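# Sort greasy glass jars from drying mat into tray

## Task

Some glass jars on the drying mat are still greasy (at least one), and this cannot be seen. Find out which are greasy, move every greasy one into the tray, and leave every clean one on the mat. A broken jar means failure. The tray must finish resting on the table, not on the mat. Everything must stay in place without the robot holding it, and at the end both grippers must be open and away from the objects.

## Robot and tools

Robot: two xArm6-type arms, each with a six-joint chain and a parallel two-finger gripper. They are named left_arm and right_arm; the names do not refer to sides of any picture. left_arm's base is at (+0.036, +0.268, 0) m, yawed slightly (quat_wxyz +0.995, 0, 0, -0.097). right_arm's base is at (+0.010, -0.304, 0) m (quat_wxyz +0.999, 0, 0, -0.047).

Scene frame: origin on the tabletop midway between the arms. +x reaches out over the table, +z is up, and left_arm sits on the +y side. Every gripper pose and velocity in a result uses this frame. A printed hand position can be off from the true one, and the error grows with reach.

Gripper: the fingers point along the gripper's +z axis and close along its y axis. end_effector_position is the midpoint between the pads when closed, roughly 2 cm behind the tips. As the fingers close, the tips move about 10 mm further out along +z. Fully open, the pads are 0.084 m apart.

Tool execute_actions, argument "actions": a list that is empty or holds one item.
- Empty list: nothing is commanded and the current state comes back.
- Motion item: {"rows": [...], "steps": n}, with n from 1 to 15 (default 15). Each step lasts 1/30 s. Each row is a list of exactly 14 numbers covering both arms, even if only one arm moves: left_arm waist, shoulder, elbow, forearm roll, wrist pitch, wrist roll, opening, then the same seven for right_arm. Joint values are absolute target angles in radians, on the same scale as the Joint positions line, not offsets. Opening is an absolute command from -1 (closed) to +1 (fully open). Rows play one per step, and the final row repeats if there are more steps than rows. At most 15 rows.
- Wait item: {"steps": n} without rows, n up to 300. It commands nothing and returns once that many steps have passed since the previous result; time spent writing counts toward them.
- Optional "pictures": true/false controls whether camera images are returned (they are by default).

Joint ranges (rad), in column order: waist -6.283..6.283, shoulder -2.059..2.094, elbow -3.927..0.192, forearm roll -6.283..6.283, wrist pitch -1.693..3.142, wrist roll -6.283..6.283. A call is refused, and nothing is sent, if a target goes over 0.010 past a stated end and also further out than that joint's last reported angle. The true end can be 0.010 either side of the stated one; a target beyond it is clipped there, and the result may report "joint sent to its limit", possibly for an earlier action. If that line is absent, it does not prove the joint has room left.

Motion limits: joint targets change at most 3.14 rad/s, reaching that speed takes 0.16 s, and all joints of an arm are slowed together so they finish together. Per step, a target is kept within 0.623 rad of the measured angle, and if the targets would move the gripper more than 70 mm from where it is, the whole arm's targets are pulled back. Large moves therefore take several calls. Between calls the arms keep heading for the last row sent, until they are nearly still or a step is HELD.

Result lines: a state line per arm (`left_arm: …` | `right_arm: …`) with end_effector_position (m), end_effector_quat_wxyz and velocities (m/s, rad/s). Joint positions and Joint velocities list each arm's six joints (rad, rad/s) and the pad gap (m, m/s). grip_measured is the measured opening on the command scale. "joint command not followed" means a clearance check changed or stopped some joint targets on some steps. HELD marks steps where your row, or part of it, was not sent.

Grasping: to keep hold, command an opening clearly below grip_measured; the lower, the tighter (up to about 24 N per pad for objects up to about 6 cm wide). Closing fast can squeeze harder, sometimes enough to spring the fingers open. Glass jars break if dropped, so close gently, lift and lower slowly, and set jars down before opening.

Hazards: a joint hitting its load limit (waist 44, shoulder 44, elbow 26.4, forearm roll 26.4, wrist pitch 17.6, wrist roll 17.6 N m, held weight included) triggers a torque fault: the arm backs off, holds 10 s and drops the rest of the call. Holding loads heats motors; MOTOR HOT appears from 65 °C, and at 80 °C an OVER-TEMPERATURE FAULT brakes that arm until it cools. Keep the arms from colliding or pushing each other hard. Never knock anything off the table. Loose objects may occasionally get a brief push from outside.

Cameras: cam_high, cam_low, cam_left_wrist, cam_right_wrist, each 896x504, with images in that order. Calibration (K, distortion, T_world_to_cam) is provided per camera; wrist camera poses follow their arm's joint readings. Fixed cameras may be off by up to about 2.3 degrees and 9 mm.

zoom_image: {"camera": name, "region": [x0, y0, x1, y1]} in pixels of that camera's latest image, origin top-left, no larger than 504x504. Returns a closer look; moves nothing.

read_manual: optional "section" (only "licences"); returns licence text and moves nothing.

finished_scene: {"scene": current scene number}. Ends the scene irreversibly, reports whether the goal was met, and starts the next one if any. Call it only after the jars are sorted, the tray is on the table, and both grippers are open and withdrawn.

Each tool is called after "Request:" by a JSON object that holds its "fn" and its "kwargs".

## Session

Request:
{"fn": "execute_actions", "kwargs": {"actions": []}}

Scene clock: 0.00 s of 7100.00 s.
left_arm: end_effector_position=(+0.2357, +0.6217, +0.3490) grip_measured=+1.00 end_effector_quat_wxyz=(-0.214, +0.436, +0.874, +0.034) end_effector_velocity=(-0.001, +0.000, +0.000) end_effector_angular_velocity=(+0.000, +0.000, +0.000) | right_arm: end_effector_position=(+0.1264, -0.2833, +0.3879) grip_measured=+1.00 end_effector_quat_wxyz=(-0.001, +0.675, -0.738, -0.000) end_effector_velocity=(+0.000, -0.000, -0.000) end_effector_angular_velocity=(-0.001, +0.002, +0.001)
Joint positions: left_arm=[ 0.995 -0.243 -1.183  0.432  1.503 -1.464  0.084] | right_arm=[ 0.27  -1.161 -0.828  0.001  1.987  1.835  0.084]
Joint velocities: left_arm=[ 0.002 -0.     0.     0.     0.     0.001 -0.   ] | right_arm=[-0.001  0.003 -0.    -0.     0.    -0.001  0.   ]
Motor temperatures (°C, as the motors report them): left_arm=[32 30 38 34 32 33] | right_arm=[32 30 35 35 42 35]
camera_calibration (this result's frames):
cam_left_wrist: T_world_to_cam=[[0.781806, 0.605129, -0.150329, -0.473419], [0.517536, -0.76424, -0.384829, 0.552736], [-0.347759, 0.223061, -0.910663, 0.396874], [0, 0, 0, 1]] pos_world=[0.222077, 0.620376, 0.502959]
cam_right_wrist: T_world_to_cam=[[-0.996693, 0.079435, 0.0171207, 0.169292], [0.0792324, 0.996781, -0.0122021, 0.347858], [-0.0180349, -0.0108053, -0.999779, 0.514703], [0, 0, 0, 1]] pos_world=[0.150453, -0.354625, 0.515935]

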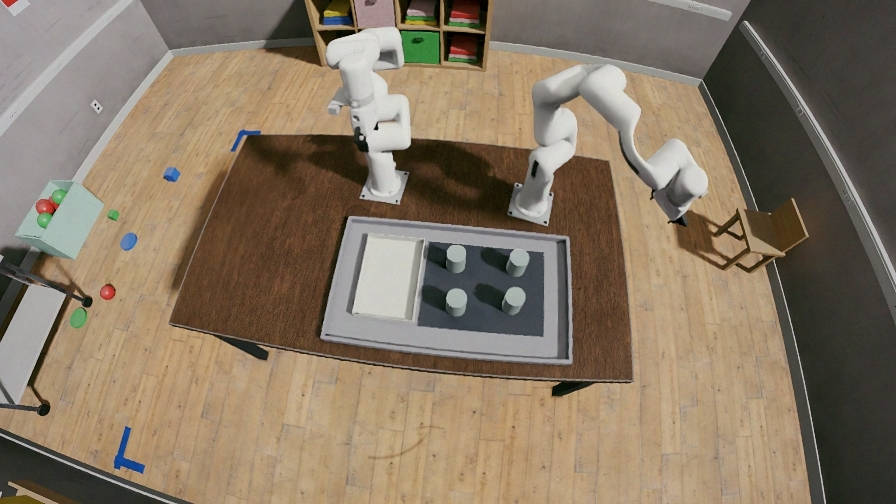

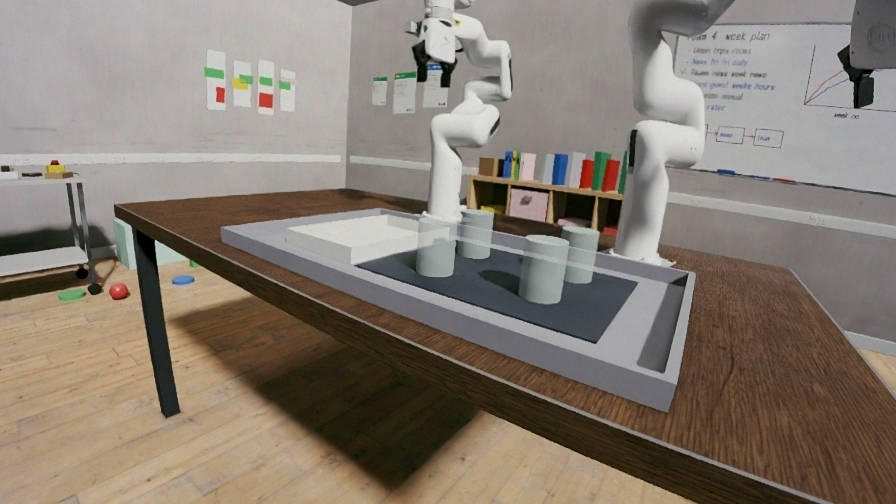

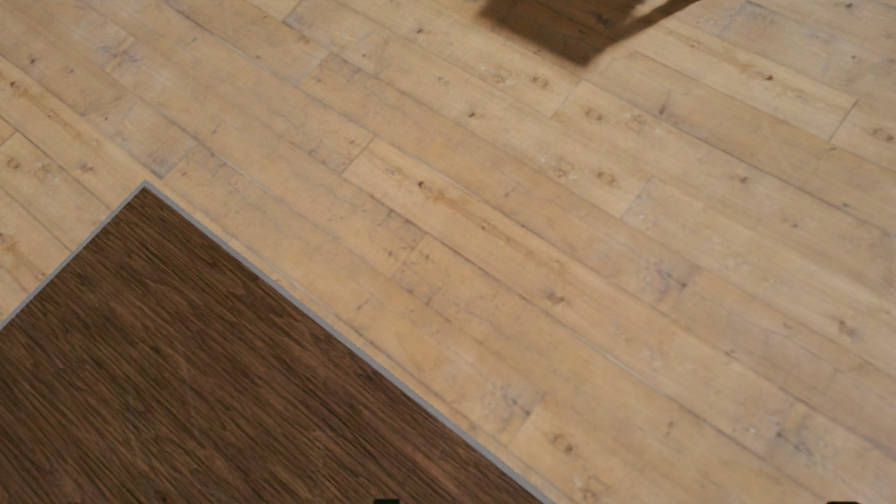

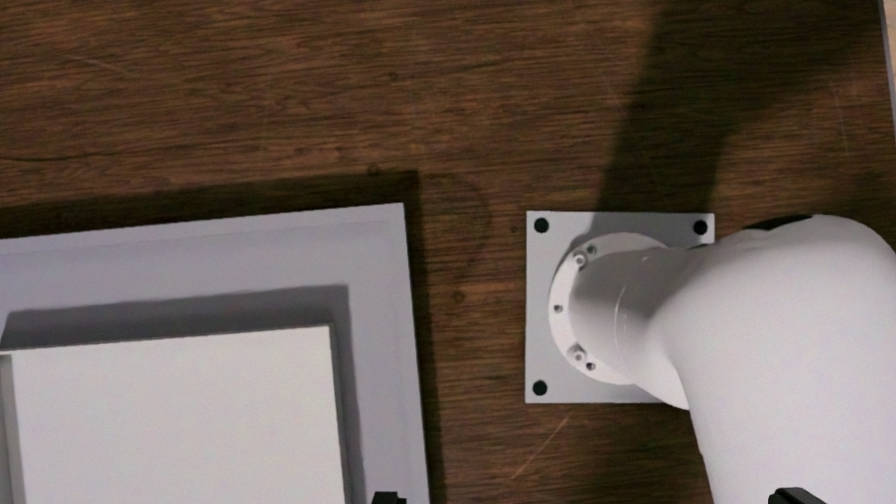

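Request:
{"fn": "zoom_image", "kwargs": {"camera": "cam_high", "region": [310, 200, 590, 370]}}

Region (310, 200, 590, 370) of cam_high's 896x504 image, scaled by 1.800, with more detail than that image has; it fills the top 306 rows of this view, and the rest is white.

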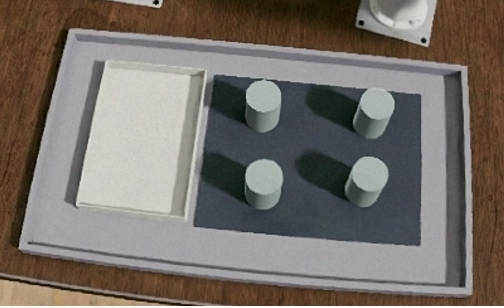

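Request:
{"fn": "execute_actions", "kwargs": {"actions": [{"rows": [[-0.5308,-0.1883,-0.7655,0,0.9538,-0.664,1,-1.0,-1.161,-0.828,0,1.987,1.835,1]], "steps": 15}], "pictures": false}}

Request:
{"fn": "execute_actions", "kwargs": {"actions": [{"steps": 45}]}}

Scene clock: 26.10 s of 7100.00 s.
left_arm: end_effector_position=(+0.3680, +0.5065, +0.2661) grip_measured=+1.00 end_effector_quat_wxyz=(-0.120, +0.703, +0.701, +0.018) end_effector_velocity=(+0.234, -0.333, -0.146) end_effector_angular_velocity=(-0.391, -0.082, -1.417) | right_arm: end_effector_position=(+0.0883, -0.3931, +0.3880) grip_measured=+1.00 end_effector_quat_wxyz=(+0.000, -0.227, +0.974, -0.001) end_effector_velocity=(-0.217, -0.190, +0.000) end_effector_angular_velocity=(-0.000, +0.003, -2.432)
Joint positions: left_arm=[ 0.684 -0.22  -1.008  0.252  1.274 -1.158  0.084] | right_arm=[-0.753 -1.161 -0.828 -0.     1.987  1.835  0.084]
Joint velocities: left_arm=[-0.778  0.043  0.33  -0.343 -0.436  0.671  0.   ] | right_arm=[-2.429  0.001 -0.001 -0.003  0.002  0.001 -0.   ]
Motor temperatures (°C, as the motors report them): left_arm=[32 30 40 34 32 33] | right_arm=[32 30 37 35 42 35]
Steps of this call (steps 1 to 90: nothing new was sent; then 22.60 s passed at rest; steps 91 to 105: all 15 steps of this action). Readings (joint positions):
91: left_arm=[0.995 -0.243 -1.182 0.432 1.503 -1.463] | right_arm=[0.270 -1.161 -0.828 0.001 1.987 1.835]
92: left_arm=[0.991 -0.243 -1.180 0.429 1.498 -1.458] | right_arm=[0.266 -1.161 -0.828 0.001 1.987 1.835]
94: left_arm=[0.951 -0.242 -1.155 0.400 1.462 -1.417] | right_arm=[0.215 -1.161 -0.828 0.002 1.987 1.835]
98: left_arm=[0.857 -0.231 -1.094 0.340 1.387 -1.325] | right_arm=[-0.105 -1.161 -0.828 0.001 1.987 1.835]
105: the state above

Scene clock: 27.60 s of 7100.00 s.
left_arm: end_effector_position=(+0.3352, +0.0038, +0.1703) grip_measured=+1.00 end_effector_quat_wxyz=(-0.000, +1.000, -0.029, +0.000) end_effector_velocity=(-0.003, -0.007, +0.001) end_effector_angular_velocity=(-0.007, -0.004, -0.021) | right_arm: end_effector_position=(+0.0642, -0.4095, +0.3880) grip_measured=+1.00 end_effector_quat_wxyz=(+0.000, -0.106, +0.994, -0.001) end_effector_velocity=(-0.000, -0.000, +0.000) end_effector_angular_velocity=(+0.001, +0.001, -0.002)
Joint positions: left_arm=[-0.528 -0.189 -0.766  0.     0.954 -0.665  0.084] | right_arm=[-1.    -1.161 -0.828  0.     1.987  1.835  0.084]
Joint velocities: left_arm=[-0.017 -0.001 -0.    -0.003 -0.006  0.006  0.   ] | right_arm=[-0.     0.001 -0.001 -0.     0.     0.001 -0.   ]
Motor temperatures (°C, as the motors report them): left_arm=[32 30 40 34 32 33] | right_arm=[32 30 37 35 42 35]
Steps of this call (steps 1 to 45: the robot went on to your last target). Readings (joint positions):
1: left_arm=[0.657 -0.218 -0.998 0.240 1.260 -1.136] | right_arm=[-0.828 -1.161 -0.828 -0.000 1.987 1.835]
2: left_arm=[0.631 -0.217 -0.987 0.230 1.246 -1.114] | right_arm=[-0.890 -1.161 -0.828 -0.000 1.987 1.835]
4: left_arm=[0.577 -0.214 -0.967 0.209 1.219 -1.073] | right_arm=[-0.966 -1.161 -0.828 -0.000 1.987 1.835]
8: left_arm=[0.465 -0.210 -0.931 0.171 1.172 -1.000] | right_arm=[-0.995 -1.161 -0.828 0.000 1.987 1.835]
45: the state above
camera_calibration (this result's frames):
cam_left_wrist: T_world_to_cam=[[-0.0809257, -0.996592, -0.0160004, 0.068225], [-0.996609, 0.0806666, 0.0162239, 0.39632], [-0.0148779, 0.017259, -0.99974, 0.310928], [0, 0, 0, 1]] pos_world=[0.405123, 0.0306564, 0.305509]
cam_right_wrist: T_world_to_cam=[[-0.218973, 0.975593, 0.0163986, 0.434592], [0.97559, 0.219196, -0.0132883, 0.103037], [-0.0165585, 0.0130886, -0.999777, 0.522057], [0, 0, 0, 1]] pos_world=[0.00328605, -0.453403, 0.516184]

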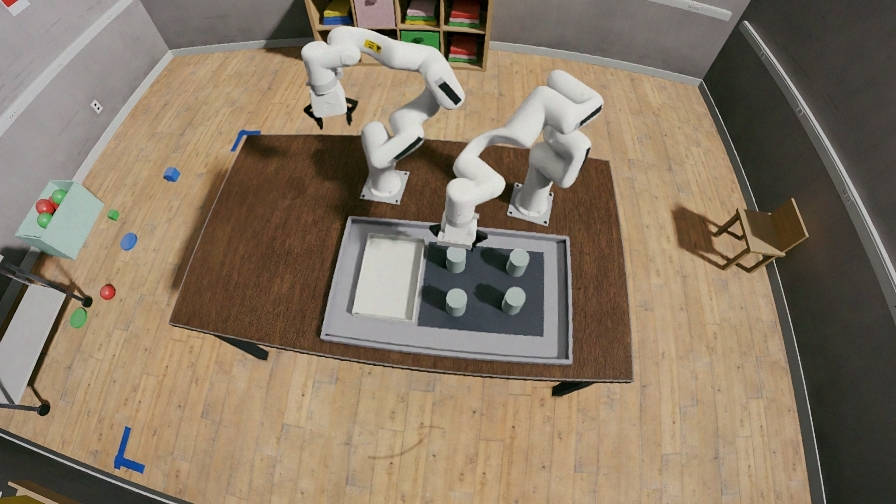

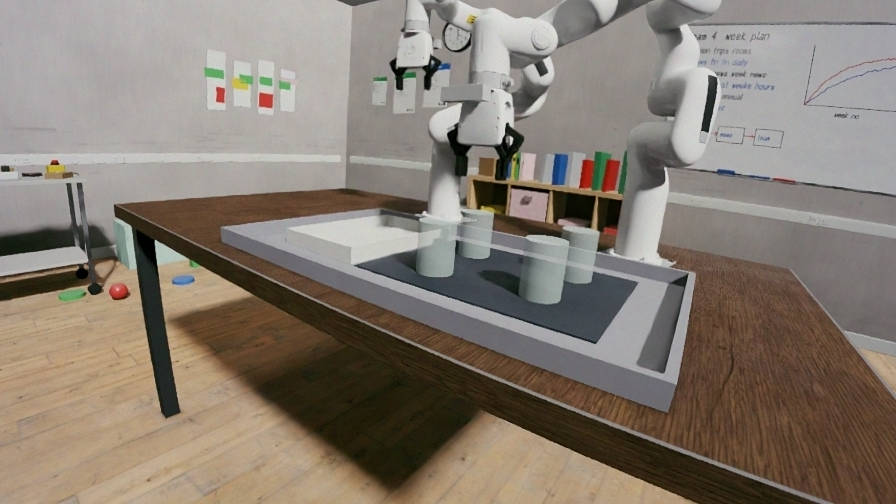

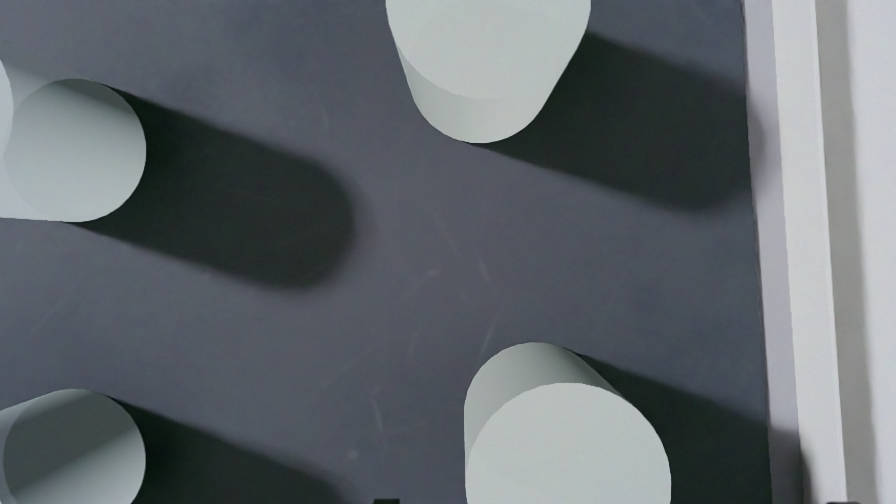

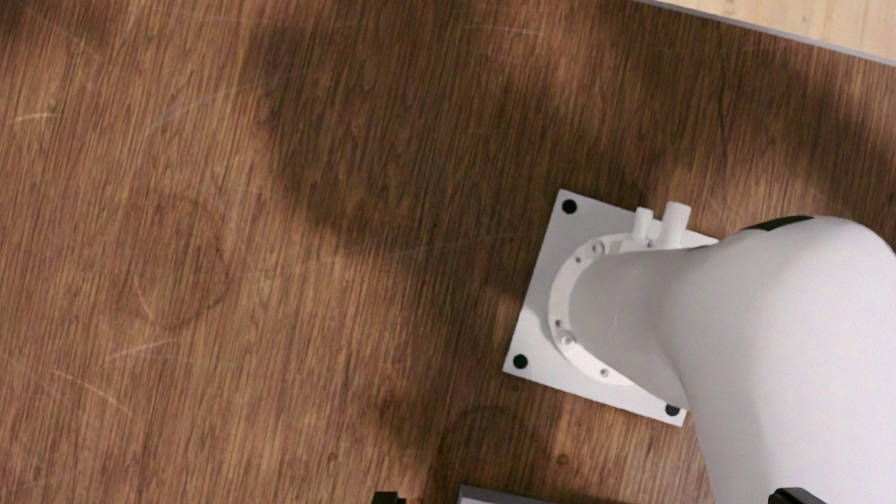

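Request:
{"fn": "execute_actions", "kwargs": {"actions": [{"rows": [[-0.5428,-0.114,-0.682,0,0.796,-0.676,1,-1.0,-1.161,-0.828,0,1.987,1.835,1],[-0.5428,-0.114,-0.682,0,0.796,-0.676,1,-1.0,-1.161,-0.828,0,1.987,1.835,1],[-0.5428,-0.114,-0.682,0,0.796,-0.676,1,-1.0,-1.161,-0.828,0,1.987,1.835,1],[-0.5428,-0.114,-0.682,0,0.796,-0.676,1,-1.0,-1.161,-0.828,0,1.987,1.835,1],[-0.5428,-0.114,-0.682,0,0.796,-0.676,1,-1.0,-1.161,-0.828,0,1.987,1.835,1],[-0.5428,-0.114,-0.682,0,0.796,-0.676,1,-1.0,-1.161,-0.828,0,1.987,1.835,1],[-0.5428,0.0293,-0.6317,0,0.6024,-0.676,1,-1.0,-1.161,-0.828,0,1.987,1.835,1]], "steps": 15}], "pictures": false}}

Request:
{"fn": "execute_actions", "kwargs": {"actions": [{"rows": [[-0.5428,0.0293,-0.6317,0,0.6024,-0.676,1,-1.0,-1.161,-0.828,0,1.987,1.835,1],[-0.5428,0.0293,-0.6317,0,0.6024,-0.676,1,-1.0,-1.161,-0.828,0,1.987,1.835,1],[-0.5428,0.0293,-0.6317,0,0.6024,-0.676,0.7,-1.0,-1.161,-0.828,0,1.987,1.835,1],[-0.5428,0.0293,-0.6317,0,0.6024,-0.676,0.55,-1.0,-1.161,-0.828,0,1.987,1.835,1],[-0.5428,0.0293,-0.6317,0,0.6024,-0.676,0.45,-1.0,-1.161,-0.828,0,1.987,1.835,1],[-0.5428,0.0293,-0.6317,0,0.6024,-0.676,0.35,-1.0,-1.161,-0.828,0,1.987,1.835,1],[-0.5428,0.0293,-0.6317,0,0.6024,-0.676,0.2,-1.0,-1.161,-0.828,0,1.987,1.835,1],[-0.5428,0.0293,-0.6317,0,0.6024,-0.676,0.0,-1.0,-1.161,-0.828,0,1.987,1.835,1]], "steps": 15}], "pictures": false}}

Request:
{"fn": "execute_actions", "kwargs": {"actions": [{"rows": [[-0.5428,-0.04,-0.657,0,0.697,-0.676,0,-1.0,-1.161,-0.828,0,1.987,1.835,1],[-0.5428,-0.04,-0.657,0,0.697,-0.676,0,-1.0,-1.161,-0.828,0,1.987,1.835,1],[-0.5428,-0.04,-0.657,0,0.697,-0.676,0,-1.0,-1.161,-0.828,0,1.987,1.835,1],[-0.5428,-0.114,-0.682,0,0.796,-0.676,0,-1.0,-1.161,-0.828,0,1.987,1.835,1],[-0.5428,-0.114,-0.682,0,0.796,-0.676,0,-1.0,-1.161,-0.828,0,1.987,1.835,1],[-0.5428,-0.114,-0.682,0,0.796,-0.676,0,-1.0,-1.161,-0.828,0,1.987,1.835,1],[-0.5428,-0.2152,-0.7696,0,0.9848,-0.676,0,-1.0,-1.161,-0.828,0,1.987,1.835,1]], "steps": 15}], "pictures": false}}

Request:
{"fn": "execute_actions", "kwargs": {"actions": [{"rows": [[-0.8454,0.2356,-1.2961,0,1.0605,-0.978,0,-1.0,-1.161,-0.828,0,1.987,1.835,1]], "steps": 15}], "pictures": false}}

Request:
{"fn": "execute_actions", "kwargs": {"actions": [{"rows": [[-0.8454,0.2356,-1.2961,0,1.0605,-0.978,0,-1.0,-1.161,-0.828,0,1.987,1.835,1],[-0.8454,0.2356,-1.2961,0,1.0605,-0.978,0,-1.0,-1.161,-0.828,0,1.987,1.835,1],[-0.8454,0.2356,-1.2961,0,1.0605,-0.978,0,-1.0,-1.161,-0.828,0,1.987,1.835,1],[-0.8454,0.2356,-1.2961,0,1.0605,-0.978,0,-1.0,-1.161,-0.828,0,1.987,1.835,1],[-0.8454,0.3098,-1.2163,0,0.9065,-0.978,0,-1.0,-1.161,-0.828,0,1.987,1.835,1]], "steps": 15}]}}

Scene clock: 94.27 s of 7100.00 s.
left_arm: end_effector_position=(+0.3256, +0.0045, +0.0595) grip_measured=+1.00 end_effector_quat_wxyz=(-0.004, +1.000, -0.031, -0.005) end_effector_velocity=(+0.014, -0.013, -0.034) end_effector_angular_velocity=(-0.052, -0.057, -0.001) | right_arm: end_effector_position=(+0.0642, -0.4095, +0.3880) grip_measured=+1.00 end_effector_quat_wxyz=(+0.000, -0.106, +0.994, -0.001) end_effector_velocity=(+0.000, -0.000, +0.000) end_effector_angular_velocity=(-0.001, +0.000, -0.000)
Joint positions: left_arm=[-0.543  0.026 -0.629  0.     0.616 -0.676  0.084] | right_arm=[-1.    -1.161 -0.828 -0.     1.987  1.835  0.084]
Joint velocities: left_arm=[-0.     0.107  0.02  -0.    -0.204  0.001  0.   ] | right_arm=[ 0.002  0.001 -0.001 -0.    -0.     0.001 -0.   ]
Motor temperatures (°C, as the motors report them): left_arm=[32 30 40 34 32 33] | right_arm=[32 30 37 35 42 35]
Steps of this call (steps 1 to 15: the robot went on to your last target; steps 16 to 90: nothing new was sent; then 63.17 s passed at rest; steps 91 to 105: all 15 steps of this action). Readings (joint positions):
91: left_arm=[-0.531 -0.188 -0.765 -0.000 0.954 -0.664] | right_arm=[-1.000 -1.161 -0.828 0.000 1.987 1.835]
92: left_arm=[-0.531 -0.187 -0.764 -0.000 0.948 -0.664] | right_arm=[-1.000 -1.161 -0.828 -0.000 1.987 1.835]
94: left_arm=[-0.535 -0.167 -0.743 -0.000 0.898 -0.668] | right_arm=[-1.000 -1.161 -0.828 0.000 1.987 1.835]
98: left_arm=[-0.542 -0.113 -0.682 0.000 0.806 -0.675] | right_arm=[-1.000 -1.161 -0.828 0.000 1.987 1.835]
105: the state above

Scene clock: 94.77 s of 7100.00 s.
left_arm: end_effector_position=(+0.3291, +0.0013, +0.0609) grip_measured=+0.46 end_effector_quat_wxyz=(+0.001, +1.000, -0.031, +0.001) end_effector_velocity=(-0.000, +0.000, -0.001) end_effector_angular_velocity=(+0.000, +0.001, +0.002) | right_arm: end_effector_position=(+0.0642, -0.4095, +0.3880) grip_measured=+1.00 end_effector_quat_wxyz=(+0.000, -0.106, +0.994, -0.001) end_effector_velocity=(-0.000, +0.000, +0.000) end_effector_angular_velocity=(-0.002, -0.000, +0.002)
Joint positions: left_arm=[-0.543  0.028 -0.633 -0.     0.602 -0.676  0.063] | right_arm=[-1.    -1.161 -0.828 -0.     1.987  1.835  0.084]
Joint velocities: left_arm=[ 0.001  0.001  0.001 -0.001 -0.001 -0.001  0.   ] | right_arm=[ 0.001 -0.001 -0.    -0.001 -0.    -0.001  0.   ]
Motor temperatures (°C, as the motors report them): left_arm=[32 30 40 34 32 33] | right_arm=[32 30 37 35 42 35]
Steps of this call (steps 1 to 15: all 15 steps of this action). Readings (joint positions):
1: left_arm=[-0.543 0.028 -0.630 0.000 0.610 -0.676] | right_arm=[-1.000 -1.161 -0.828 -0.000 1.987 1.835]
2: left_arm=[-0.543 0.028 -0.632 0.000 0.607 -0.676] | right_arm=[-1.000 -1.161 -0.828 -0.000 1.987 1.835]
4: left_arm=[-0.543 0.027 -0.634 -0.000 0.604 -0.676] | right_arm=[-1.000 -1.161 -0.828 -0.000 1.987 1.835]
8: left_arm=[-0.543 0.028 -0.633 -0.000 0.602 -0.676] | right_arm=[-1.000 -1.161 -0.828 -0.000 1.987 1.835]
15: the state above

Scene clock: 95.27 s of 7100.00 s.
left_arm: end_effector_position=(+0.3309, -0.0004, +0.1792) grip_measured=+0.46 end_effector_quat_wxyz=(+0.004, +1.000, -0.031, +0.004) end_effector_velocity=(-0.019, +0.017, +0.058) end_effector_angular_velocity=(+0.041, +0.045, +0.000) | right_arm: end_effector_position=(+0.0642, -0.4095, +0.3880) grip_measured=+1.00 end_effector_quat_wxyz=(+0.000, -0.106, +0.994, -0.001) end_effector_velocity=(-0.000, +0.000, +0.000) end_effector_angular_velocity=(-0.001, -0.000, -0.002)
Joint positions: left_arm=[-0.543 -0.211 -0.768 -0.     0.968 -0.676  0.063] | right_arm=[-1.    -1.161 -0.828  0.     1.987  1.835  0.084]
Joint velocities: left_arm=[-0.    -0.119 -0.075  0.001  0.255 -0.001 -0.   ] | right_arm=[-0.    -0.001 -0.    -0.     0.     0.002 -0.   ]
Motor temperatures (°C, as the motors report them): left_arm=[32 30 40 34 32 33] | right_arm=[32 30 37 35 42 35]
Steps of this call (steps 1 to 15: all 15 steps of this action). Readings (joint positions):
1: left_arm=[-0.543 0.028 -0.633 -0.000 0.602 -0.676] | right_arm=[-1.000 -1.161 -0.828 0.000 1.987 1.835]
2: left_arm=[-0.543 0.026 -0.633 -0.000 0.606 -0.676] | right_arm=[-1.000 -1.161 -0.828 0.000 1.987 1.835]
4: left_arm=[-0.543 0.003 -0.638 0.000 0.645 -0.676] | right_arm=[-1.000 -1.161 -0.828 -0.000 1.987 1.835]
8: left_arm=[-0.543 -0.085 -0.674 0.000 0.759 -0.676] | right_arm=[-1.000 -1.161 -0.828 -0.000 1.987 1.835]
15: the state above

Scene clock: 95.77 s of 7100.00 s.
left_arm: end_effector_position=(+0.3131, -0.1645, +0.1823) grip_measured=+0.46 end_effector_quat_wxyz=(-0.000, +1.000, -0.032, -0.000) end_effector_velocity=(-0.109, -0.331, -0.035) end_effector_angular_velocity=(-0.001, +0.002, -0.026) | right_arm: end_effector_position=(+0.0642, -0.4095, +0.3880) grip_measured=+1.00 end_effector_quat_wxyz=(+0.000, -0.106, +0.994, -0.001) end_effector_velocity=(+0.000, +0.000, -0.000) end_effector_angular_velocity=(+0.000, -0.000, +0.001)
Joint positions: left_arm=[-0.806  0.177 -1.225 -0.     1.049 -0.937  0.063] | right_arm=[-1.    -1.161 -0.828 -0.     1.987  1.835  0.084]
Joint velocities: left_arm=[-0.526  0.761 -0.891 -0.002  0.129 -0.499  0.   ] | right_arm=[ 0.    -0.     0.     0.     0.    -0.001  0.   ]
Motor temperatures (°C, as the motors report them): left_arm=[32 30 40 34 32 33] | right_arm=[32 30 37 35 42 35]
Steps of this call (steps 1 to 15: all 15 steps of this action). Readings (joint positions):
1: left_arm=[-0.543 -0.213 -0.769 -0.000 0.975 -0.676] | right_arm=[-1.000 -1.161 -0.828 0.000 1.987 1.835]
2: left_arm=[-0.545 -0.210 -0.773 0.000 0.980 -0.680] | right_arm=[-1.000 -1.161 -0.828 0.000 1.987 1.835]
4: left_arm=[-0.574 -0.167 -0.821 0.000 0.991 -0.711] | right_arm=[-1.000 -1.161 -0.828 0.000 1.987 1.835]
8: left_arm=[-0.666 -0.030 -0.981 -0.000 1.012 -0.799] | right_arm=[-1.000 -1.161 -0.828 -0.000 1.987 1.835]
15: the state above

Scene clock: 96.27 s of 7100.00 s.
left_arm: end_effector_position=(+0.3038, -0.1886, +0.1188) grip_measured=+0.46 end_effector_quat_wxyz=(-0.002, +1.000, -0.031, -0.001) end_effector_velocity=(+0.028, -0.051, +0.068) end_effector_angular_velocity=(-0.178, -0.104, -0.003) | right_arm: end_effector_position=(+0.0642, -0.4095, +0.3880) grip_measured=+1.00 end_effector_quat_wxyz=(+0.000, -0.106, +0.994, -0.001) end_effector_velocity=(+0.000, +0.000, -0.000) end_effector_angular_velocity=(+0.002, +0.001, +0.002)
Joint positions: left_arm=[-0.845  0.311 -1.215  0.     0.91  -0.978  0.063] | right_arm=[-1.    -1.161 -0.828  0.     1.987  1.835  0.084]
Joint velocities: left_arm=[-0.003 -0.059 -0.081 -0.001 -0.066  0.     0.   ] | right_arm=[ 0.001  0.001  0.     0.     0.    -0.001 -0.   ]
Motor temperatures (°C, as the motors report them): left_arm=[32 30 40 34 32 33] | right_arm=[32 30 37 35 42 35]
Steps of this call (steps 1 to 15: all 15 steps of this action). Readings (joint positions):
1: left_arm=[-0.821 0.199 -1.251 -0.000 1.053 -0.952] | right_arm=[-1.000 -1.161 -0.828 -0.000 1.987 1.835]
2: left_arm=[-0.832 0.215 -1.269 -0.000 1.056 -0.962] | right_arm=[-1.000 -1.161 -0.828 -0.000 1.987 1.835]
4: left_arm=[-0.842 0.230 -1.286 -0.000 1.059 -0.972] | right_arm=[-1.000 -1.161 -0.828 0.000 1.987 1.835]
8: left_arm=[-0.844 0.253 -1.273 0.000 1.005 -0.977] | right_arm=[-1.000 -1.161 -0.828 0.000 1.987 1.835]
15: the state above
camera_calibration (this result's frames):
cam_left_wrist: T_world_to_cam=[[-0.0843075, -0.99623, -0.0204368, -0.125258], [-0.996278, 0.0839063, 0.0197503, 0.38146], [-0.017961, 0.0220258, -0.999596, 0.264146], [0, 0, 0, 1]] pos_world=[0.374225, -0.16261, 0.253945]
cam_right_wrist: T_world_to_cam=[[-0.218971, 0.975593, 0.0163989, 0.434592], [0.975591, 0.219194, -0.0132884, 0.103037], [-0.0165586, 0.0130889, -0.999777, 0.522057], [0, 0, 0, 1]] pos_world=[0.00328579, -0.453403, 0.516183]

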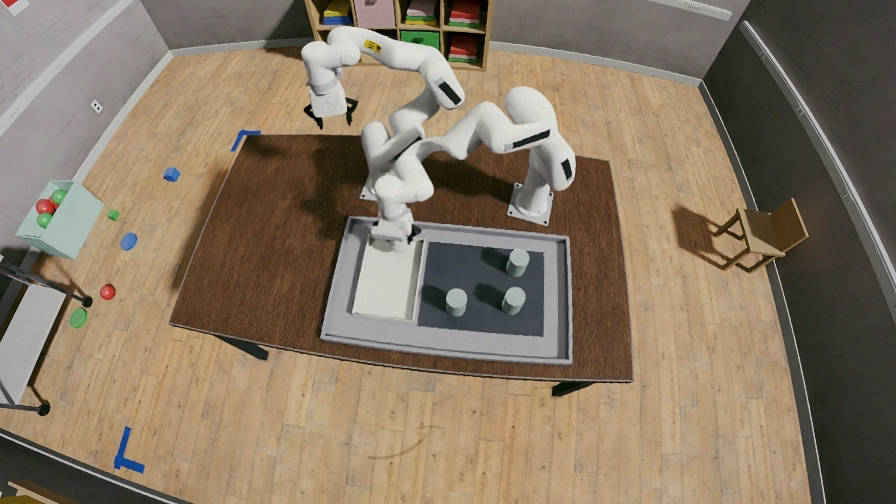

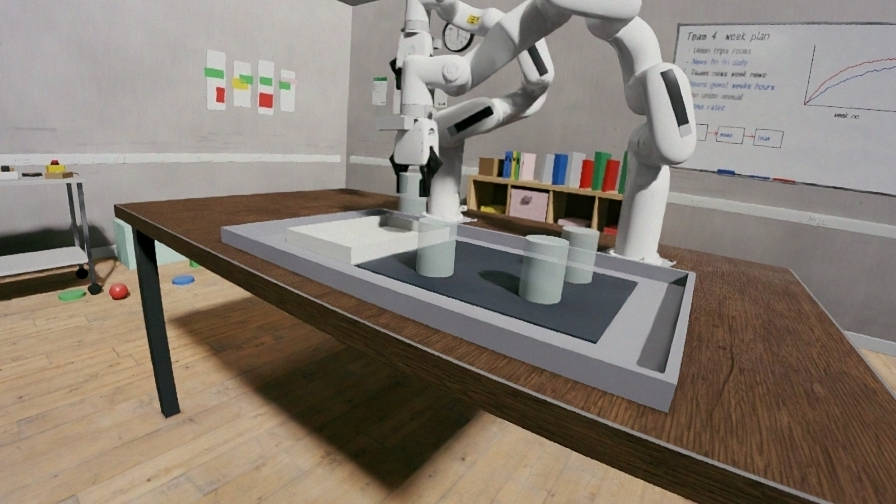

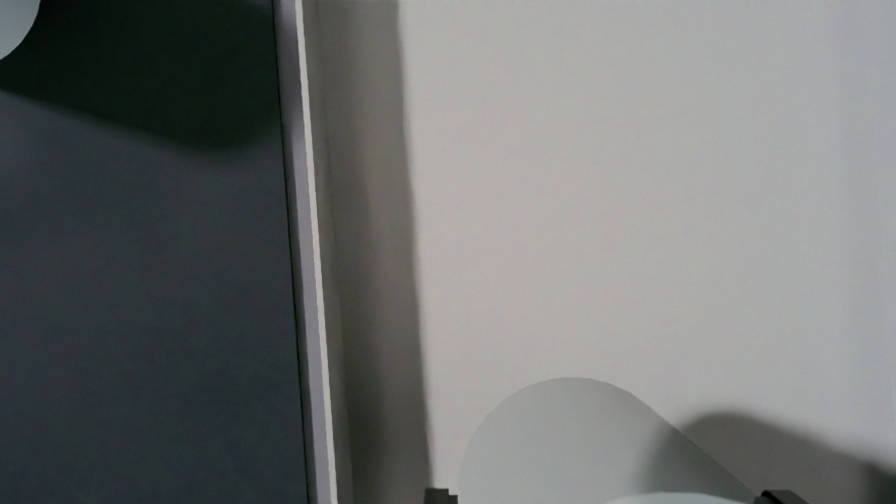

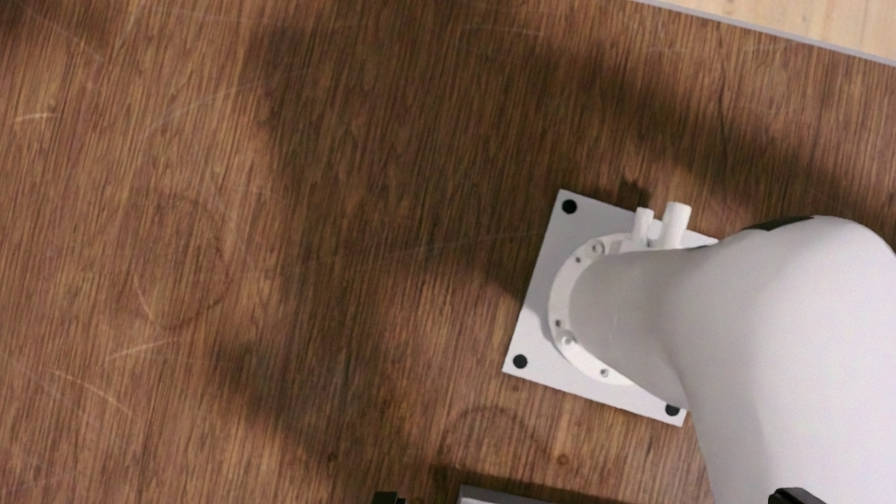

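Request:
{"fn": "execute_actions", "kwargs": {"actions": [{"rows": [[-0.8454,0.35,-1.198,0,0.848,-0.978,0,-1.0,-1.161,-0.828,0,1.987,1.835,1],[-0.8454,0.35,-1.198,0,0.848,-0.978,0,-1.0,-1.161,-0.828,0,1.987,1.835,1],[-0.8454,0.35,-1.198,0,0.848,-0.978,0,-1.0,-1.161,-0.828,0,1.987,1.835,1],[-0.8454,0.385,-1.183,0,0.798,-0.978,0,-1.0,-1.161,-0.828,0,1.987,1.835,1],[-0.8454,0.385,-1.183,0,0.798,-0.978,0,-1.0,-1.161,-0.828,0,1.987,1.835,1],[-0.8454,0.385,-1.183,0,0.798,-0.978,0,-1.0,-1.161,-0.828,0,1.987,1.835,1],[-0.8454,0.385,-1.183,0,0.798,-0.978,0,-1.0,-1.161,-0.828,0,1.987,1.835,1],[-0.8454,0.4044,-1.1742,0,0.7698,-0.978,0,-1.0,-1.161,-0.828,0,1.987,1.835,1]], "steps": 15}], "pictures": false}}

Request:
{"fn": "execute_actions", "kwargs": {"actions": [{"rows": [[-0.8454,0.4044,-1.1742,0,0.7698,-0.978,0,-1.0,-1.161,-0.828,0,1.987,1.835,1],[-0.8454,0.4044,-1.1742,0,0.7698,-0.978,0,-1.0,-1.161,-0.828,0,1.987,1.835,1],[-0.8454,0.4044,-1.1742,0,0.7698,-0.978,0,-1.0,-1.161,-0.828,0,1.987,1.835,1],[-0.8454,0.4044,-1.1742,0,0.7698,-0.978,0.5,-1.0,-1.161,-0.828,0,1.987,1.835,1],[-0.8454,0.4044,-1.1742,0,0.7698,-0.978,0.6,-1.0,-1.161,-0.828,0,1.987,1.835,1],[-0.8454,0.4044,-1.1742,0,0.7698,-0.978,0.75,-1.0,-1.161,-0.828,0,1.987,1.835,1]], "steps": 13}], "pictures": false}}

Request:
{"fn": "execute_actions", "kwargs": {"actions": [{"rows": [[-0.8454,0.3098,-1.2163,0,0.9065,-0.978,0.75,-1.0,-1.161,-0.828,0,1.987,1.835,1],[-0.8454,0.3098,-1.2163,0,0.9065,-0.978,0.75,-1.0,-1.161,-0.828,0,1.987,1.835,1],[-0.8454,0.3098,-1.2163,0,0.9065,-0.978,0.75,-1.0,-1.161,-0.828,0,1.987,1.835,1],[-0.8454,0.3098,-1.2163,0,0.9065,-0.978,0.75,-1.0,-1.161,-0.828,0,1.987,1.835,1],[-0.8454,0.3098,-1.2163,0,0.9065,-0.978,0.75,-1.0,-1.161,-0.828,0,1.987,1.835,1],[-0.8454,0.2356,-1.2961,0,1.0605,-0.978,0.75,-1.0,-1.161,-0.828,0,1.987,1.835,1]], "steps": 13}], "pictures": false}}

Request:
{"fn": "execute_actions", "kwargs": {"actions": [{"rows": [[-0.3234,0.1752,-1.216,0,1.0408,-0.456,1,-1.0,-1.161,-0.828,0,1.987,1.835,1]], "steps": 15}], "pictures": false}}

Request:
{"fn": "execute_actions", "kwargs": {"actions": [{"rows": [[-0.3234,0.1752,-1.216,0,1.0408,-0.456,1,-1.6,-1.161,-0.828,0,1.987,1.835,1],[-0.3234,0.1752,-1.216,0,1.0408,-0.456,1,-1.6,-1.161,-0.828,0,1.987,1.835,1],[-0.3234,0.1752,-1.216,0,1.0408,-0.456,1,-1.6,-1.161,-0.828,0,1.987,1.835,1],[-0.3234,0.1752,-1.216,0,1.0408,-0.456,1,-1.6,-1.161,-0.828,0,1.987,1.835,1],[-0.3234,0.1752,-1.216,0,1.0408,-0.456,1,-1.6,-1.161,-0.828,0,1.987,1.835,1],[-0.3234,0.1752,-1.216,0,1.0408,-0.456,1,-1.6,-1.161,-0.828,0,1.987,1.835,1],[-0.3234,0.1752,-1.216,0,1.0408,-0.456,1,-1.6,-1.161,-0.828,0,1.987,1.835,1],[-0.3234,0.2533,-1.1365,0,0.8832,-0.456,1,-1.6,-1.161,-0.828,0,1.987,1.835,1]], "steps": 15}]}}

Scene clock: 122.93 s of 7100.00 s.
left_arm: end_effector_position=(+0.3042, -0.1899, +0.0646) grip_measured=+0.46 end_effector_quat_wxyz=(-0.000, +1.000, -0.031, -0.000) end_effector_velocity=(+0.005, -0.009, +0.001) end_effector_angular_velocity=(-0.032, -0.019, -0.001) | right_arm: end_effector_position=(+0.0642, -0.4095, +0.3880) grip_measured=+1.00 end_effector_quat_wxyz=(+0.000, -0.106, +0.994, -0.001) end_effector_velocity=(-0.000, +0.000, -0.000) end_effector_angular_velocity=(+0.002, +0.000, +0.000)
Joint positions: left_arm=[-0.845  0.403 -1.175  0.     0.772 -0.978  0.063] | right_arm=[-1.    -1.161 -0.828 -0.     1.987  1.835  0.084]
Joint velocities: left_arm=[-0.001  0.007 -0.005 -0.    -0.039  0.     0.   ] | right_arm=[-0.001  0.     0.001  0.     0.    -0.001 -0.   ]
Motor temperatures (°C, as the motors report them): left_arm=[32 31 40 34 32 33] | right_arm=[32 30 37 35 42 35]
Steps of this call (steps 1 to 15: the robot went on to your last target; steps 16 to 90: nothing new was sent; then 23.17 s passed at rest; steps 91 to 105: all 15 steps of this action). Readings (joint positions):
91: left_arm=[-0.845 0.310 -1.216 -0.000 0.906 -0.978] | right_arm=[-1.000 -1.161 -0.828 0.000 1.987 1.835]
92: left_arm=[-0.845 0.312 -1.216 -0.000 0.901 -0.978] | right_arm=[-1.000 -1.161 -0.828 -0.000 1.987 1.835]
94: left_arm=[-0.845 0.328 -1.210 -0.000 0.875 -0.978] | right_arm=[-1.000 -1.161 -0.828 -0.000 1.987 1.835]
98: left_arm=[-0.845 0.375 -1.186 0.000 0.818 -0.978] | right_arm=[-1.000 -1.161 -0.828 -0.000 1.987 1.835]
105: the state above

Scene clock: 123.37 s of 7100.00 s.
left_arm: end_effector_position=(+0.3045, -0.1903, +0.0644) grip_measured=+0.74 end_effector_quat_wxyz=(+0.000, +1.000, -0.031, +0.000) end_effector_velocity=(-0.002, +0.003, -0.004) end_effector_angular_velocity=(+0.008, +0.005, +0.001) | right_arm: end_effector_position=(+0.0642, -0.4095, +0.3880) grip_measured=+1.00 end_effector_quat_wxyz=(+0.000, -0.106, +0.994, -0.001) end_effector_velocity=(+0.000, +0.000, -0.000) end_effector_angular_velocity=(+0.002, +0.000, +0.001)
Joint positions: left_arm=[-0.845  0.404 -1.175 -0.     0.77  -0.978  0.074] | right_arm=[-1.    -1.161 -0.828  0.     1.987  1.835  0.084]
Joint velocities: left_arm=[-0.     0.004  0.004  0.     0.001 -0.001  0.003] | right_arm=[0.002 0.001 0.001 0.001 0.    0.001 0.   ]
Motor temperatures (°C, as the motors report them): left_arm=[32 31 40 34 32 33] | right_arm=[32 30 37 35 42 35]
Steps of this call (steps 1 to 13: all 13 steps of this action). Readings (joint positions):
1: left_arm=[-0.845 0.403 -1.175 -0.000 0.771 -0.978] | right_arm=[-1.000 -1.161 -0.828 0.000 1.987 1.835]
2: left_arm=[-0.845 0.403 -1.175 -0.000 0.771 -0.978] | right_arm=[-1.000 -1.161 -0.828 -0.000 1.987 1.835]
4: left_arm=[-0.845 0.403 -1.175 -0.000 0.770 -0.978] | right_arm=[-1.000 -1.161 -0.828 0.000 1.987 1.835]
8: left_arm=[-0.845 0.404 -1.175 -0.000 0.770 -0.978] | right_arm=[-1.000 -1.161 -0.828 0.000 1.987 1.835]
13: the state above

Scene clock: 123.80 s of 7100.00 s.
left_arm: end_effector_position=(+0.3060, -0.1929, +0.1788) grip_measured=+0.75 end_effector_quat_wxyz=(+0.005, +0.999, -0.031, +0.003) end_effector_velocity=(+0.000, -0.000, +0.121) end_effector_angular_velocity=(-0.033, -0.019, -0.001) | right_arm: end_effector_position=(+0.0642, -0.4095, +0.3880) grip_measured=+1.00 end_effector_quat_wxyz=(+0.000, -0.106, +0.994, -0.001) end_effector_velocity=(+0.000, -0.000, +0.000) end_effector_angular_velocity=(-0.001, -0.001, -0.002)
Joint positions: left_arm=[-0.845  0.238 -1.293 -0.     1.043 -0.978  0.075] | right_arm=[-1.    -1.161 -0.828  0.     1.987  1.835  0.084]
Joint velocities: left_arm=[-0.    -0.15  -0.149  0.     0.261  0.001 -0.   ] | right_arm=[-0.    -0.    -0.001  0.    -0.     0.002 -0.   ]
Motor temperatures (°C, as the motors report them): left_arm=[32 31 40 34 32 33] | right_arm=[32 30 37 35 42 35]
Steps of this call (steps 1 to 13: all 13 steps of this action). Readings (joint positions):
1: left_arm=[-0.845 0.404 -1.174 0.000 0.770 -0.978] | right_arm=[-1.000 -1.161 -0.828 -0.000 1.987 1.835]
2: left_arm=[-0.845 0.402 -1.175 0.000 0.774 -0.978] | right_arm=[-1.000 -1.161 -0.828 -0.000 1.987 1.835]
4: left_arm=[-0.845 0.378 -1.183 0.000 0.820 -0.978] | right_arm=[-1.000 -1.161 -0.828 -0.000 1.987 1.835]
8: left_arm=[-0.845 0.302 -1.230 -0.000 0.920 -0.978] | right_arm=[-1.000 -1.161 -0.828 -0.000 1.987 1.835]
13: the state above

Scene clock: 124.30 s of 7100.00 s.
left_arm: end_effector_position=(+0.4342, -0.0645, +0.1787) grip_measured=+1.00 end_effector_quat_wxyz=(-0.000, +1.000, -0.031, -0.000) end_effector_velocity=(+0.244, +0.335, +0.006) end_effector_angular_velocity=(-0.003, -0.002, +0.001) | right_arm: end_effector_position=(+0.0642, -0.4095, +0.3880) grip_measured=+1.00 end_effector_quat_wxyz=(+0.000, -0.106, +0.994, -0.001) end_effector_velocity=(+0.000, -0.000, -0.000) end_effector_angular_velocity=(+0.001, -0.001, +0.001)
Joint positions: left_arm=[-0.5    0.197 -1.241  0.     1.045 -0.634  0.084] | right_arm=[-1.    -1.161 -0.828 -0.     1.987  1.835  0.084]
Joint velocities: left_arm=[ 0.796 -0.1    0.114 -0.    -0.018  0.795  0.   ] | right_arm=[-0.     0.001  0.     0.001 -0.    -0.     0.   ]
Motor temperatures (°C, as the motors report them): left_arm=[32 31 40 34 32 33] | right_arm=[32 30 37 35 42 35]
Steps of this call (steps 1 to 15: all 15 steps of this action). Readings (joint positions):
1: left_arm=[-0.845 0.235 -1.296 -0.000 1.050 -0.978] | right_arm=[-1.000 -1.161 -0.828 0.000 1.987 1.835]
2: left_arm=[-0.842 0.234 -1.295 -0.000 1.052 -0.972] | right_arm=[-1.000 -1.161 -0.828 -0.000 1.987 1.835]
4: left_arm=[-0.801 0.232 -1.286 -0.000 1.052 -0.926] | right_arm=[-1.000 -1.161 -0.828 0.000 1.987 1.835]
8: left_arm=[-0.686 0.220 -1.269 0.000 1.049 -0.818] | right_arm=[-1.000 -1.161 -0.828 -0.000 1.987 1.835]
15: the state above

Scene clock: 124.80 s of 7100.00 s.
left_arm: end_effector_position=(+0.4765, +0.0154, +0.1180) grip_measured=+1.00 end_effector_quat_wxyz=(-0.004, +0.999, -0.032, -0.008) end_effector_velocity=(-0.021, +0.017, -0.117) end_effector_angular_velocity=(+0.036, +0.062, +0.002) | right_arm: end_effector_position=(-0.0042, -0.4217, +0.3880) grip_measured=+1.00 end_effector_quat_wxyz=(+0.000, +0.191, +0.982, -0.001) end_effector_velocity=(-0.003, +0.000, -0.000) end_effector_angular_velocity=(-0.001, -0.006, -0.034)
Joint positions: left_arm=[-0.325  0.254 -1.135 -0.     0.899 -0.457  0.084] | right_arm=[-1.596 -1.161 -0.828 -0.     1.987  1.835  0.084]
Joint velocities: left_arm=[ 0.009  0.147  0.153  0.    -0.229  0.006  0.   ] | right_arm=[-0.037 -0.     0.001  0.006 -0.001 -0.001 -0.   ]
Motor temperatures (°C, as the motors report them): left_arm=[32 31 40 34 32 33] | right_arm=[32 30 37 35 42 35]
Steps of this call (steps 1 to 15: all 15 steps of this action). Readings (joint positions):
1: left_arm=[-0.474 0.194 -1.238 0.000 1.044 -0.607] | right_arm=[-1.000 -1.161 -0.828 0.000 1.987 1.835]
2: left_arm=[-0.447 0.191 -1.234 0.000 1.044 -0.580] | right_arm=[-1.004 -1.161 -0.828 0.000 1.987 1.835]
4: left_arm=[-0.394 0.184 -1.226 0.000 1.042 -0.527] | right_arm=[-1.056 -1.161 -0.828 0.000 1.987 1.835]
8: left_arm=[-0.331 0.176 -1.217 0.000 1.041 -0.467] | right_arm=[-1.366 -1.161 -0.828 -0.000 1.987 1.835]
15: the state above
camera_calibration (this result's frames):
cam_left_wrist: T_world_to_cam=[[-0.0863974, -0.995985, -0.02345, 0.093927], [-0.995783, 0.0856032, 0.0329885, 0.534629], [-0.0308486, 0.0262012, -0.999181, 0.268012], [0, 0, 0, 1]] pos_world=[0.548758, 0.0407616, 0.252359]
cam_right_wrist: T_world_to_cam=[[0.366593, 0.930234, 0.0165884, 0.414842], [0.93036, -0.366405, -0.0133495, -0.0746378], [-0.00634004, 0.020327, -0.999773, 0.524164], [0, 0, 0, 1]] pos_world=[-0.0793149, -0.423902, 0.516167]

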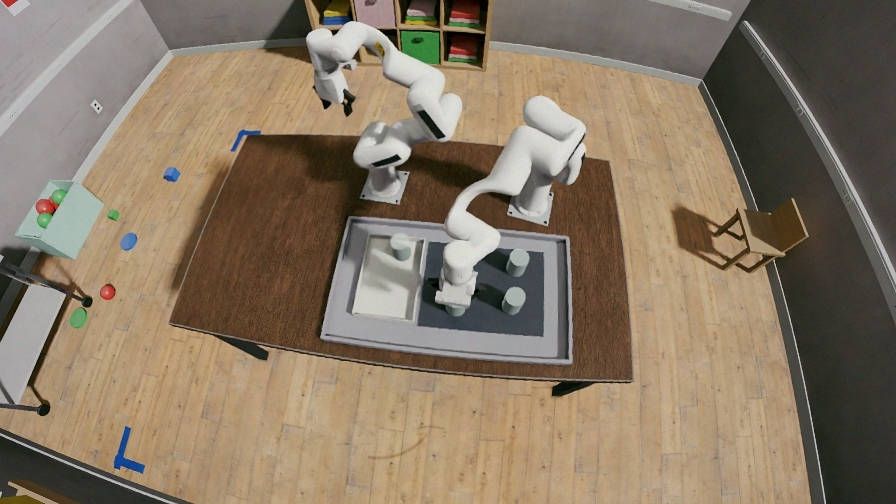

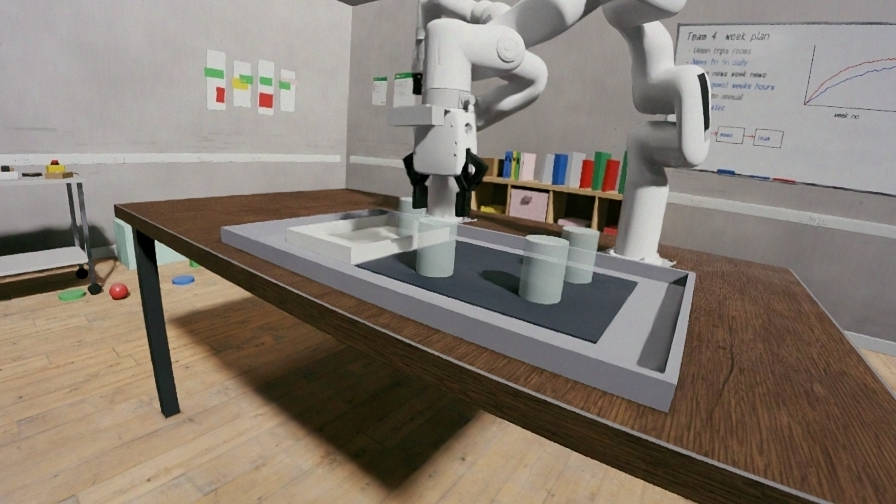

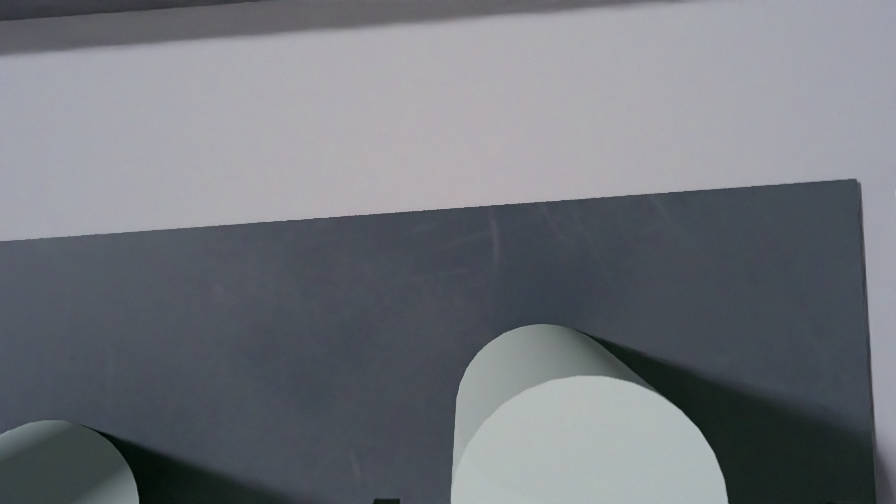

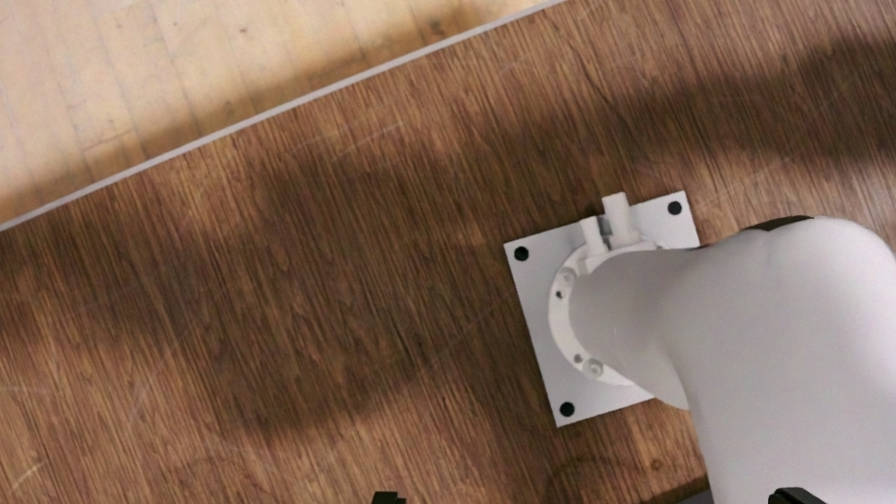

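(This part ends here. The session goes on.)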